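## Task

On the lighting desk, move the channel 5 fader to level 2 and the channel 4 fader to level 0. Every other fader must finish at the level it started at, and both targets must hold by themselves after the robot lets go.

## Robot and tools

Robot: one Kinova Gen3 arm with seven revolute joints (waist, shoulder, upper arm roll, elbow, forearm roll, wrist pitch, wrist roll), fitted with a Robotiq 2F-85 parallel gripper whose fingertips are box pads carrying pressure sensors. There is only one arm, so every motion argument describes this one gripper. The only camera is cam_wrist (672x504), mounted on the wrist.

Frames. The scene frame has its origin on the table top under the arm's base, +z up, and +y to the left when facing along +x. The gripper frame has +z pointing out along the fingers and y along the line the pads close on. The reported end_effector_position (metres, scene frame) is the spot midway between the closed pads; closed fingertips stick out about 22 mm past it (about 9 mm when fully open). end_effector_quat_wxyz is the gripper orientation. Printed positions may be slightly off, more so at long reach, and the base may not be perfectly level.

execute_actions(actions): a list of actions run one after another. Each action is a table of up to 15 rows; each row lasts one control step (1/30 s), and if fewer than 15 rows are given the last row is repeated to fill 15 steps. A row is 9 numbers, each in [-1, 1]: dx, dy, dz, rx, ry, rz, position, force_limit, speed. The first six are an offset, not a pose: a target relative to where the gripper was measured at the start of that action (for the first action in a call, the last pose a result reported), expressed in the gripper's own axes. Every row in the table refers to that same start pose, not to the row before. Scale: 1.0 equals 0.6 m of translation or 180 degrees; rx, ry, rz form a single rotation vector. Each control step, the command is clipped to at most 70 mm and 16 degrees from the measured pose, so large offsets take several actions, and after an action the arm only goes on as far as the last clipped pose. An empty list just returns the state and images.

Gripper numbers in a row: position +1 is fully open (85 mm), pads touch near -0.8, and -1 closes until blocked. force_limit sets pad force (roughly 20 N at -1, 128 N at 0, 235 N at +1 on a 40 mm object). speed sets finger closing rate (about 20, 85, 150 mm/s at -1, 0, +1); faster closes grip a bit harder. A new force_limit or speed only applies after changing position by at least 0.01. Fingertips move roughly 13 mm farther out as they close, so keep that margin above surfaces.

move(target, speed, blocking): drives the gripper in a straight line toward one target row of 9 numbers, laid out as above; its first six are an offset in the gripper frame from the pose in the most recent result that showed one. speed is the path's top speed in m/s, 0.002 to 0.5 (default 0.25); rotation is capped at twice that in rad/s. The path lasts 0.5 to 10 s and is cut off at 10 s. The gripper numbers are applied at the start. The path does not slow for obstacles, and the real hand can lag, drift or overshoot speed, especially near full reach. Faster moves and targets set deeper past a contact press harder. The result adds a move: line (done, off_target, moving, held, fault) with any limits (paced = the command was clipped; held = a check blocked some steps, after which the arm may jump faster) and the distance to target. With blocking=false the call returns after 0.5 s while the arm continues; further moves or actions are refused until a result shows the end, so use wait or stop.

wait(seconds): 0 to 10 s, lets the scene run holding the last command; returns early if a running move finishes. stop(): brakes a running move (needs room; fingers keep going). zoom_image(camera, region): region [x0, y0, x1, y1] in cam_wrist pixels, top-left origin, max 504x504, returns a closer look. read_manual(section): licence texts only. finished_scene(scene): ends the given scene irreversibly and reports success; the goal must already hold.

Result lines: the gripper pose, joint positions, Hand target (the pose the controller is currently driving toward), step readings (HELD marks held-back steps), a pose unreachable line if the clearance check altered a command (the mount counts as arm). object_status: 0 moving, 1 blocked while opening, 2 blocked while closing (a grip), 3 reached the request or pads met. position_measured is in counts: 3 open, ~78 at 60 mm, 130 at 40 mm, 180 at 20 mm, 230 pads together. touch_left (-y finger) and touch_right (+y finger) each give 28 cells as 7 groups of 4, from fingertip toward the palm, each group along +x; idle cells read near 0 with noise, about 30 at 10 N, 140 at 50 N, 240 at 100 N evenly spread.

Cautions: a joint torque at its load limit (47.5 N m for the first four joints, 29.9 for the wrist joints) freezes the arm for 10 s and drops the rest of the call. Holding loads heats motors; MOTOR HOT appears from 60 °C and an OVER-TEMPERATURE FAULT at 75 °C lets the arm sink. Never knock anything off the table, and avoid slams, hard hits, very hard pushes and drops. Faders must stay at their levels once the gripper lets go, and untouched faders must not be bumped. The simulation keeps running while you compose a reply, holding the last command.

Each tool is called after "Call:" by a JSON object that holds its "api" and its "payload".

## Session

Call:
{"api": "execute_actions", "payload": {"actions": []}}

Scene clock: 0.00 s.
end_effector_position=(+0.3519, +0.3152, +0.3529) position_measured=3 object_status=3 touch_left=n/a touch_right=n/a end_effector_quat_wxyz=(-0.033, +0.979, -0.201, -0.019)
Joint positions: [-0.436  0.431 -0.499  1.743  0.191  0.906  3.364]
Joint velocities: [-0.002 -0.002 -0.     0.002  0.    -0.     0.   ]
Hand target: +0.352, +0.315, +0.353; -0.033, +0.979, -0.201, -0.019

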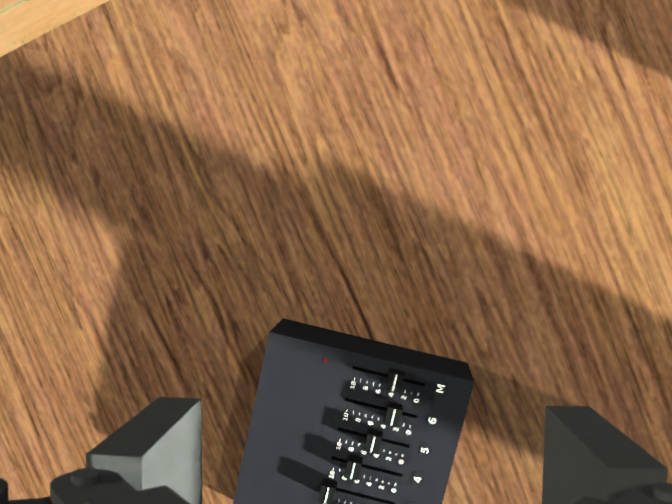

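Call:
{"api": "move", "payload": {"target": [-0.2,0.04,0.17,0.018,-0.016,0.075,1,0,0]}}

Scene clock: 10.43 s.
end_effector_position=(+0.2302, +0.3467, +0.2563) position_measured=3 object_status=3 touch_left=((-16 -8 -2 17) (6 1 30 15) (0 -8 -4 -1) (-9 15 -1 -6) (3 -8 1 9) (-13 23 -4 -13) (-16 -15 -1 15)) touch_right=((-8 4 3 -2) (2 5 -10 3) (2 2 6 6) (15 0 0 -14) (-1 -8 1 0) (4 3 1 0) (1 -6 4 1)) end_effector_quat_wxyz=(-0.063, +0.946, -0.316, -0.042)
Joint positions: [-0.738  0.487 -0.388  2.104  0.243  0.413  2.839]
Joint velocities: [-0.02   0.003 -0.007  0.002  0.008 -0.001 -0.011]
Hand target: +0.229, +0.347, +0.256; -0.063, +0.946, -0.314, -0.043
Off the commanded pose: 0.001 m, 0 deg.
move: done
camera_calibration (this result's frames):
cam_wrist: T_world_to_cam=[[-0.592272, -0.796274, -0.123132, 0.448116], [-0.80502, 0.578344, 0.132139, 0.00566603], [-0.0340069, 0.177386, -0.983554, 0.353114], [0, 0, 0, 1]] pos_world=[0.281976, 0.290909, 0.401735]

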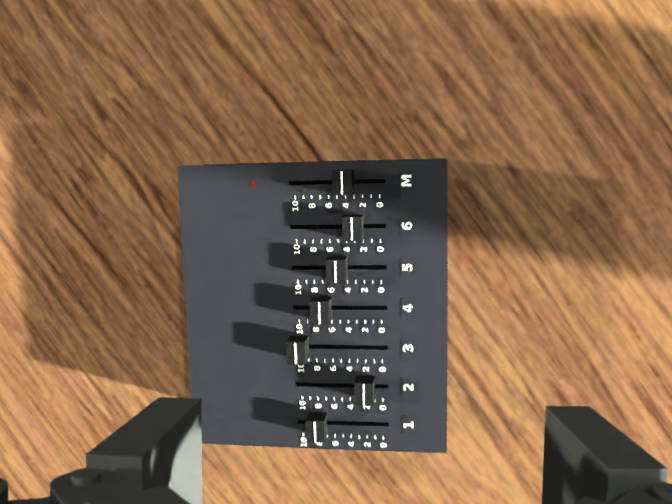

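Call:
{"api": "move", "payload": {"target": [0.132,-0.069,0.17,0.0065,0.053,0.5,1,0,0], "speed": 0.4}}

Scene clock: 30.37 s.
end_effector_position=(+0.3146, +0.3472, +0.1499) position_measured=3 object_status=3 touch_left=((-5 -10 6 8) (11 -1 -6 6) (11 1 -12 3) (4 -7 -2 -3) (-22 -27 4 18) (11 -1 5 3) (13 -6 -1 -5)) touch_right=((-4 8 -11 1) (7 2 6 5) (6 5 -8 12) (13 -6 0 -10) (-6 -5 8 -2) (7 4 3 -1) (-3 1 1 2)) end_effector_quat_wxyz=(-0.000, -0.445, +0.895, +0.000)
Joint positions: [-1.044  0.803  0.145  1.87  -0.215  0.404  1.788]
Joint velocities: [-0.004  0.004 -0.002 -0.003  0.001  0.001 -0.001]
Hand target: +0.314, +0.347, +0.150; -0.000, -0.445, +0.895, +0.000
Off the commanded pose: 0.001 m, 0 deg.
move: done
camera_calibration (this result's frames):
cam_wrist: T_world_to_cam=[[-0.805015, 0.592556, -0.0287832, 0.0560176], [0.592435, 0.805506, 0.0134816, -0.41344], [0.0311736, -0.00619931, -0.999495, 0.296904], [0, 0, 0, 1]] pos_world=[0.280776, 0.301675, 0.30394]

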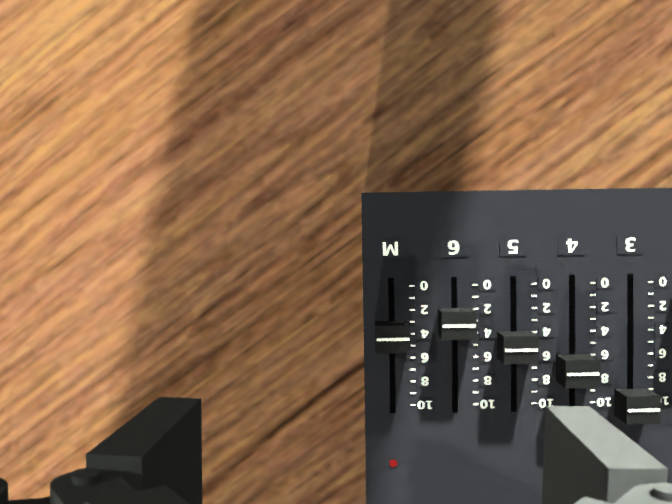

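Call:
{"api": "move", "payload": {"target": [-0.013,0.013,0.105,0,0,0,1,0,0]}}

Scene clock: 41.60 s.
end_effector_position=(+0.3131, +0.3584, +0.0873) position_measured=3 object_status=3 touch_left=((7 5 14 4) (-26 7 -11 -28) (6 4 5 -2) (10 -2 -11 -12) (7 5 -33 5) (-1 15 0 0) (-6 13 17 0)) touch_right=((-7 1 -1 0) (9 1 -4 -2) (7 2 2 6) (2 -1 -5 3) (0 -5 5 -5) (3 3 -2 0) (2 -2 -1 3)) end_effector_quat_wxyz=(+0.000, -0.445, +0.895, +0.001)
Joint positions: [-1.036  0.953  0.112  1.819 -0.235  0.303  1.788]
Joint velocities: [-0.     0.007 -0.     0.002 -0.     0.     0.   ]
Hand target: +0.313, +0.358, +0.087; -0.000, -0.445, +0.896, +0.000
Off the commanded pose: 0.000 m, 0 deg.
move: done
camera_calibration (this result's frames):
cam_wrist: T_world_to_cam=[[-0.804964, 0.592633, -0.0286122, 0.0463427], [0.59249, 0.805454, 0.01415, -0.420716], [0.0314316, -0.0055622, -0.99949, 0.234132], [0, 0, 0, 1]] pos_world=[0.279215, 0.312705, 0.241292]

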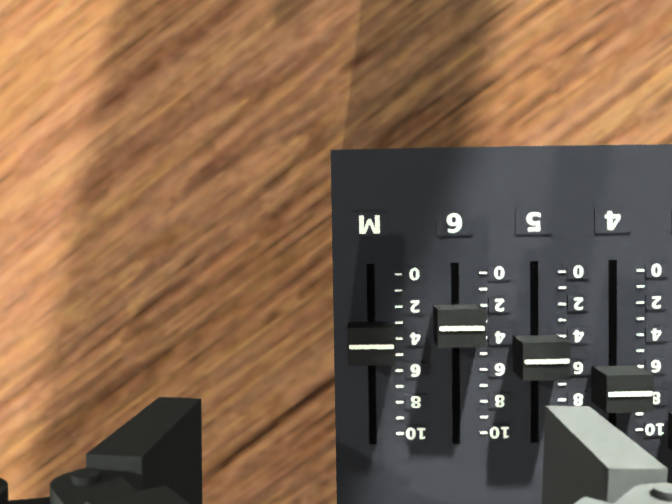

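Call:
{"api": "move", "payload": {"target": [-0.005,-0.005,0.022,0,0,0,1,0,0], "speed": 0.05}}

Call:
{"api": "move", "payload": {"target": [0.022,0,0,0,0,0,1,0,0], "speed": 0.03}}

Scene clock: 49.17 s.
end_effector_position=(+0.3173, +0.3591, +0.0743) position_measured=3 object_status=3 touch_left=((8 -2 -22 -18) (-6 -19 -4 -1) (3 13 -25 -3) (20 -24 16 -17) (-2 -17 -17 8) (2 14 2 3) (-3 -14 6 9)) touch_right=((-12 6 3 1) (2 4 2 2) (4 -2 6 11) (3 -3 -1 -14) (-5 -12 4 3) (5 7 1 -2) (-4 -1 7 2)) end_effector_quat_wxyz=(+0.000, -0.445, +0.895, +0.001)
Joint positions: [-1.025  0.985  0.106  1.798 -0.235  0.29   1.794]
Joint velocities: [ 0.     0.002 -0.    -0.001 -0.001  0.001  0.001]
Hand target: +0.317, +0.359, +0.074; +0.000, -0.445, +0.895, +0.001
Off the commanded pose: 0.000 m, 0 deg.
move: done
camera_calibration (this result's frames):
cam_wrist: T_world_to_cam=[[-0.805015, 0.592566, -0.028567, 0.0489499], [0.592412, 0.805505, 0.0144841, -0.423643], [0.0315936, -0.00526351, -0.999487, 0.220817], [0, 0, 0, 1]] pos_world=[0.2834, 0.313403, 0.228239]

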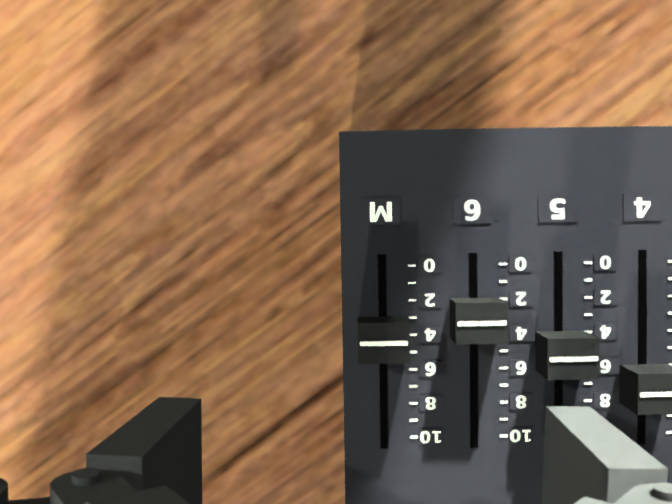

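Scene clock: 49.87 s.
end_effector_position=(+0.3102, +0.3494, +0.0746) position_measured=3 object_status=3 touch_left=((-6 -1 31 8) (-22 -13 -2 15) (31 -8 -7 -19) (-2 -15 -1 -10) (1 -11 1 3) (-5 14 7 0) (14 9 3 14)) touch_right=((-8 14 2 -5) (9 3 -8 12) (12 3 4 8) (2 -5 0 -14) (1 -5 4 6) (-5 4 -4 0) (0 -3 4 -3)) end_effector_quat_wxyz=(+0.001, -0.445, +0.896, +0.001)
Joint positions: [-1.019  0.975  0.096  1.843 -0.236  0.251  1.799]
Joint velocities: [ 0.     0.001 -0.     0.001  0.    -0.002  0.001]
Hand target: +0.309, +0.349, +0.074; +0.000, -0.445, +0.895, +0.001
Off the commanded pose: 0.001 m, 0 deg.
move: done
camera_calibration (this result's frames):
cam_wrist: T_world_to_cam=[[-0.804807, 0.592833, -0.0288821, 0.0488156], [0.592601, 0.805318, 0.0169331, -0.411785], [0.0332978, -0.00348775, -0.999439, 0.220105], [0, 0, 0, 1]] pos_world=[0.275983, 0.303446, 0.228365]

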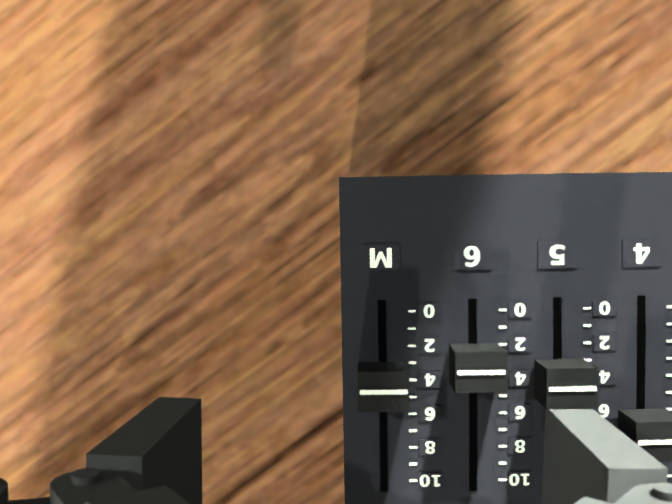

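Call:
{"api": "move", "payload": {"target": [0.015,0,0,0,0,0,1,0,0], "speed": 0.03}}

Scene clock: 53.17 s.
end_effector_position=(+0.3057, +0.3431, +0.0748) position_measured=3 object_status=3 touch_left=((-4 9 -10 5) (0 -23 25 -4) (1 4 -4 -6) (13 2 6 -16) (5 -31 10 -11) (-3 0 13 11) (6 6 -5 10)) touch_right=((-1 8 7 1) (4 2 -2 -2) (6 4 6 -1) (4 -5 0 -5) (0 -4 5 3) (2 14 -2 -3) (-6 6 4 -4)) end_effector_quat_wxyz=(+0.003, -0.445, +0.896, +0.001)
Joint positions: [-1.015  0.969  0.09   1.873 -0.237  0.224  1.802]
Joint velocities: [-0.001  0.    -0.001 -0.    -0.001 -0.001  0.001]
Hand target: +0.305, +0.342, +0.075; +0.001, -0.445, +0.896, +0.001
Off the commanded pose: 0.001 m, 0 deg.
move: done
camera_calibration (this result's frames):
cam_wrist: T_world_to_cam=[[-0.804511, 0.593215, -0.0292992, 0.0487799], [0.592897, 0.805042, 0.0194901, -0.404178], [0.0351489, -0.0016914, -0.999381, 0.219317], [0, 0, 0, 1]] pos_world=[0.271171, 0.296814, 0.228488]

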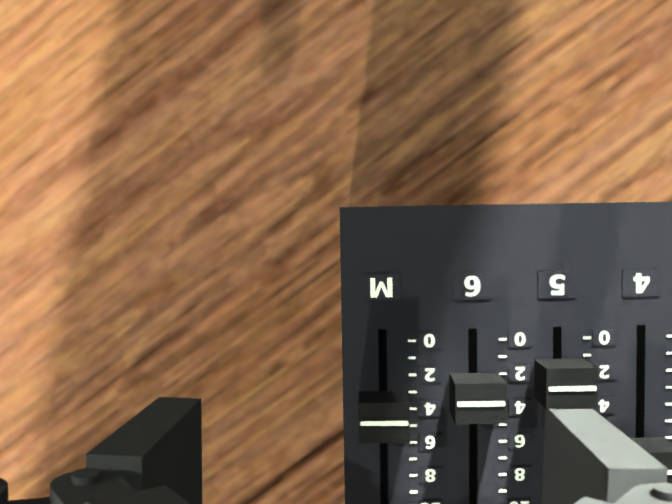

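Call:
{"api": "move", "payload": {"target": [0.0033,0,0,0,0,0,1,0,0], "speed": 0.02}}

Call:
{"api": "move", "payload": {"target": [-0.004,0,-0.022,0,0,0,1,0,0], "speed": 0.06}}

Call:
{"api": "move", "payload": {"target": [-0.043,0.037,0,0,0,0,1,0,0], "speed": 0.1}}

Scene clock: 58.53 s.
end_effector_position=(+0.3053, +0.3424, +0.0751) position_measured=3 object_status=3 touch_left=((-3 -4 -2 -19) (-6 0 -12 -3) (-4 6 -12 3) (15 10 10 -6) (-4 -12 3 -1) (-16 11 1 0) (-4 8 -6 -20)) touch_right=((-1 8 -2 3) (-2 4 2 2) (11 0 0 3) (5 3 4 -7) (-2 -5 9 6) (2 10 -9 -3) (-1 5 7 -12)) end_effector_quat_wxyz=(+0.004, -0.445, +0.896, +0.002)
Joint positions: [-1.014  0.968  0.088  1.878 -0.237  0.217  1.803]
Joint velocities: [-0.001 -0.     0.     0.001  0.    -0.    -0.001]
Hand target: +0.304, +0.341, +0.075; +0.003, -0.445, +0.896, +0.001
Off the commanded pose: 0.001 m, 0 deg.
move: done
camera_calibration (this result's frames):
cam_wrist: T_world_to_cam=[[-0.804279, 0.593516, -0.029557, 0.0487174], [0.593106, 0.804822, 0.0220765, -0.403602], [0.0368909, 0.000225258, -0.999319, 0.2184], [0, 0, 0, 1]] pos_world=[0.270504, 0.295864, 0.228601]

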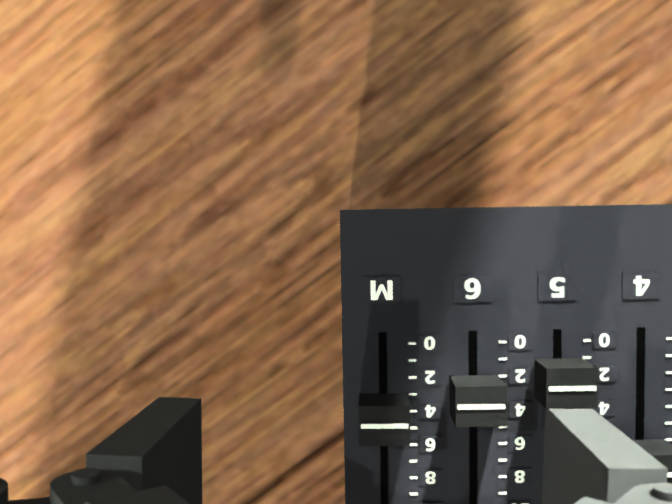

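Scene clock: 59.23 s.
end_effector_position=(+0.3067, +0.3441, +0.0882) position_measured=3 object_status=3 touch_left=((-10 -7 -10 3) (-12 -14 -4 5) (0 -11 8 -2) (3 -7 -4 -8) (4 -4 -29 -8) (-7 13 18 11) (13 -8 21 -4)) touch_right=((-10 6 11 -6) (0 6 -9 5) (7 -3 2 2) (5 -4 -2 -12) (2 -4 0 10) (3 -1 0 -3) (-9 -1 0 -7)) end_effector_quat_wxyz=(+0.004, -0.445, +0.896, +0.002)
Joint positions: [-1.021  0.938  0.098  1.88  -0.235  0.247  1.8  ]
Joint velocities: [-0.001 -0.003  0.    -0.001 -0.001  0.001  0.   ]
Hand target: +0.307, +0.344, +0.088; +0.004, -0.445, +0.896, +0.002
Off the commanded pose: 0.000 m, 0 deg.
move: done
camera_calibration (this result's frames):
cam_wrist: T_world_to_cam=[[-0.804236, 0.593572, -0.029613, 0.0491638], [0.593172, 0.804781, 0.0217989, -0.406063], [0.0367712, -0.0000341347, -0.999324, 0.231536], [0, 0, 0, 1]] pos_world=[0.271891, 0.297617, 0.241687]

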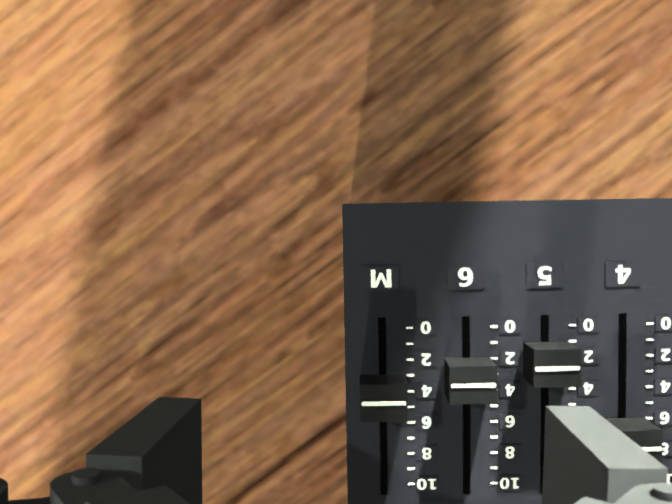

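Scene clock: 59.97 s.
end_effector_position=(+0.3048, +0.3779, +0.0884) position_measured=3 object_status=3 touch_left=((1 2 5 -5) (11 -11 9 5) (-1 5 -29 17) (-13 12 3 -4) (-13 4 -11 -15) (0 -3 -5 11) (-1 -6 -10 14)) touch_right=((-14 13 1 -4) (4 7 0 11) (7 4 4 4) (3 -6 5 -2) (1 -3 5 3) (6 3 2 -7) (-3 -10 -2 -3)) end_effector_quat_wxyz=(+0.004, -0.444, +0.896, +0.002)
Joint positions: [-1.085  0.957  0.126  1.794 -0.247  0.318  1.755]
Joint velocities: [-0.004  0.001 -0.001 -0.002  0.     0.002 -0.001]
Hand target: +0.305, +0.378, +0.088; +0.004, -0.445, +0.896, +0.002
Off the commanded pose: 0.000 m, 0 deg.
move: done
camera_calibration (this result's frames):
cam_wrist: T_world_to_cam=[[-0.803845, 0.594101, -0.029609, 0.0272618], [0.593692, 0.80439, 0.0220366, -0.432228], [0.0369092, 0.000135388, -0.999319, 0.231769], [0, 0, 0, 1]] pos_world=[0.26997, 0.331452, 0.241943]

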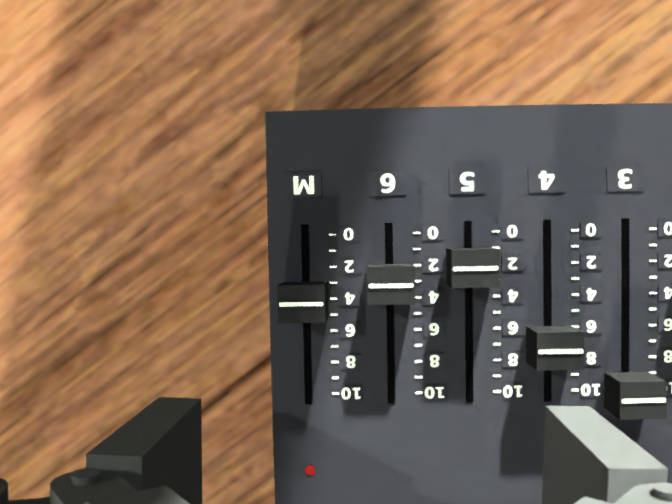

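Call:
{"api": "move", "payload": {"target": [0,-0.002,0.0225,0,0,0,1,0,0], "speed": 0.06}}

Call:
{"api": "move", "payload": {"target": [0.0645,0,0,0,0,0,1,0,0], "speed": 0.04}}

Call:
{"api": "move", "payload": {"target": [-0.02,0,-0.05,0,0,0,1,0,0], "speed": 0.1}}

Scene clock: 67.60 s.
end_effector_position=(+0.3058, +0.3774, +0.0751) position_measured=3 object_status=3 touch_left=((-4 -7 -5 23) (-8 -1 12 4) (6 -15 -11 14) (-6 18 -1 3) (0 -12 7 7) (-9 16 -2 7) (3 9 -8 3)) touch_right=((-2 9 2 2) (5 -3 1 4) (5 -2 0 1) (3 -2 1 -4) (-1 1 6 3) (1 1 3 -3) (-1 -3 2 1)) end_effector_quat_wxyz=(+0.004, -0.444, +0.896, +0.002)
Joint positions: [-1.077  0.988  0.118  1.784 -0.249  0.296  1.759]
Joint velocities: [ 0.     0.004 -0.    -0.002  0.     0.001 -0.   ]
Hand target: +0.306, +0.377, +0.075; +0.004, -0.444, +0.896, +0.002
Off the commanded pose: 0.000 m, 0 deg.
move: done
camera_calibration (this result's frames):
cam_wrist: T_world_to_cam=[[-0.803891, 0.594042, -0.0295464, 0.0280252], [0.593623, 0.804434, 0.0223249, -0.432151], [0.0370301, 0.000407411, -0.999314, 0.218256], [0, 0, 0, 1]] pos_world=[0.270982, 0.3309, 0.228582]

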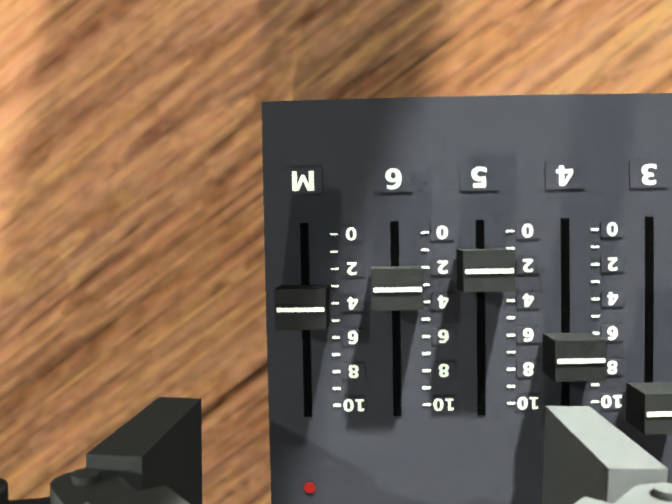

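Scene clock: 68.83 s.
end_effector_position=(+0.2837, +0.3472, +0.0752) position_measured=3 object_status=3 touch_left=((-3 -8 17 1) (-18 4 7 6) (-6 3 3 -10) (-7 14 3 -8) (5 -9 -2 -6) (-10 -5 0 8) (7 7 -2 9)) touch_right=((-12 5 -3 2) (1 4 -1 4) (1 -2 0 5) (3 -8 4 -6) (-3 2 4 2) (1 -5 0 2) (1 2 -1 1)) end_effector_quat_wxyz=(+0.005, -0.444, +0.896, +0.002)
Joint positions: [-1.062  0.963  0.088  1.916 -0.254  0.182  1.772]
Joint velocities: [ 0.001 -0.001 -0.001  0.002 -0.    -0.001  0.001]
Hand target: +0.282, +0.347, +0.075; +0.004, -0.444, +0.896, +0.002
Off the commanded pose: 0.001 m, 0 deg.
move: done
camera_calibration (this result's frames):
cam_wrist: T_world_to_cam=[[-0.80335, 0.594738, -0.0302574, 0.0278423], [0.594212, 0.803917, 0.0250899, -0.394929], [0.0392463, 0.00217669, -0.999227, 0.217922], [0, 0, 0, 1]] pos_world=[0.248486, 0.300457, 0.228504]

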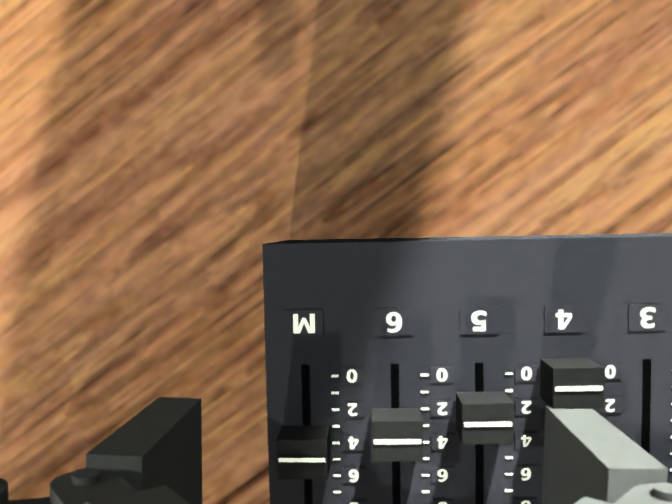

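Scene clock: 69.57 s.
end_effector_position=(+0.2908, +0.3563, +0.1050) position_measured=3 object_status=3 touch_left=((-3 -3 7 19) (10 2 -7 -6) (12 5 -4 -11) (-8 -13 2 -7) (-11 -5 4 -25) (2 15 6 -11) (12 5 5 15)) touch_right=((-9 2 8 0) (2 8 -4 2) (12 -1 6 5) (11 1 -4 -8) (-8 -5 6 -4) (-1 15 4 -1) (-3 -6 1 1)) end_effector_quat_wxyz=(+0.005, -0.444, +0.896, +0.002)
Joint positions: [-1.082  0.898  0.118  1.896 -0.248  0.271  1.762]
Joint velocities: [-0.002 -0.003 -0.001 -0.     0.    -0.001 -0.001]
Hand target: +0.291, +0.357, +0.105; +0.005, -0.444, +0.896, +0.002
Off the commanded pose: 0.000 m, 0 deg.
move: done
camera_calibration (this result's frames):
cam_wrist: T_world_to_cam=[[-0.803236, 0.594885, -0.0303965, 0.0289273], [0.594377, 0.803809, 0.0246391, -0.407152], [0.0390904, 0.00172401, -0.999234, 0.247673], [0, 0, 0, 1]] pos_world=[0.255555, 0.309637, 0.258395]

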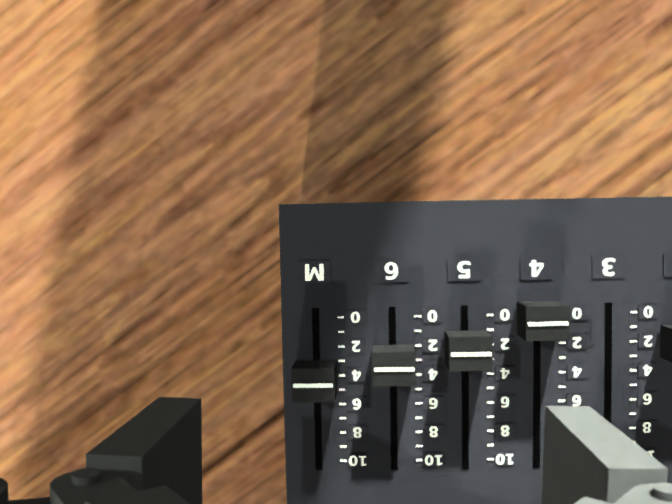

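Call:
{"api": "finished_scene", "payload": {"scene": 1}}

The scene is finished: the task was done.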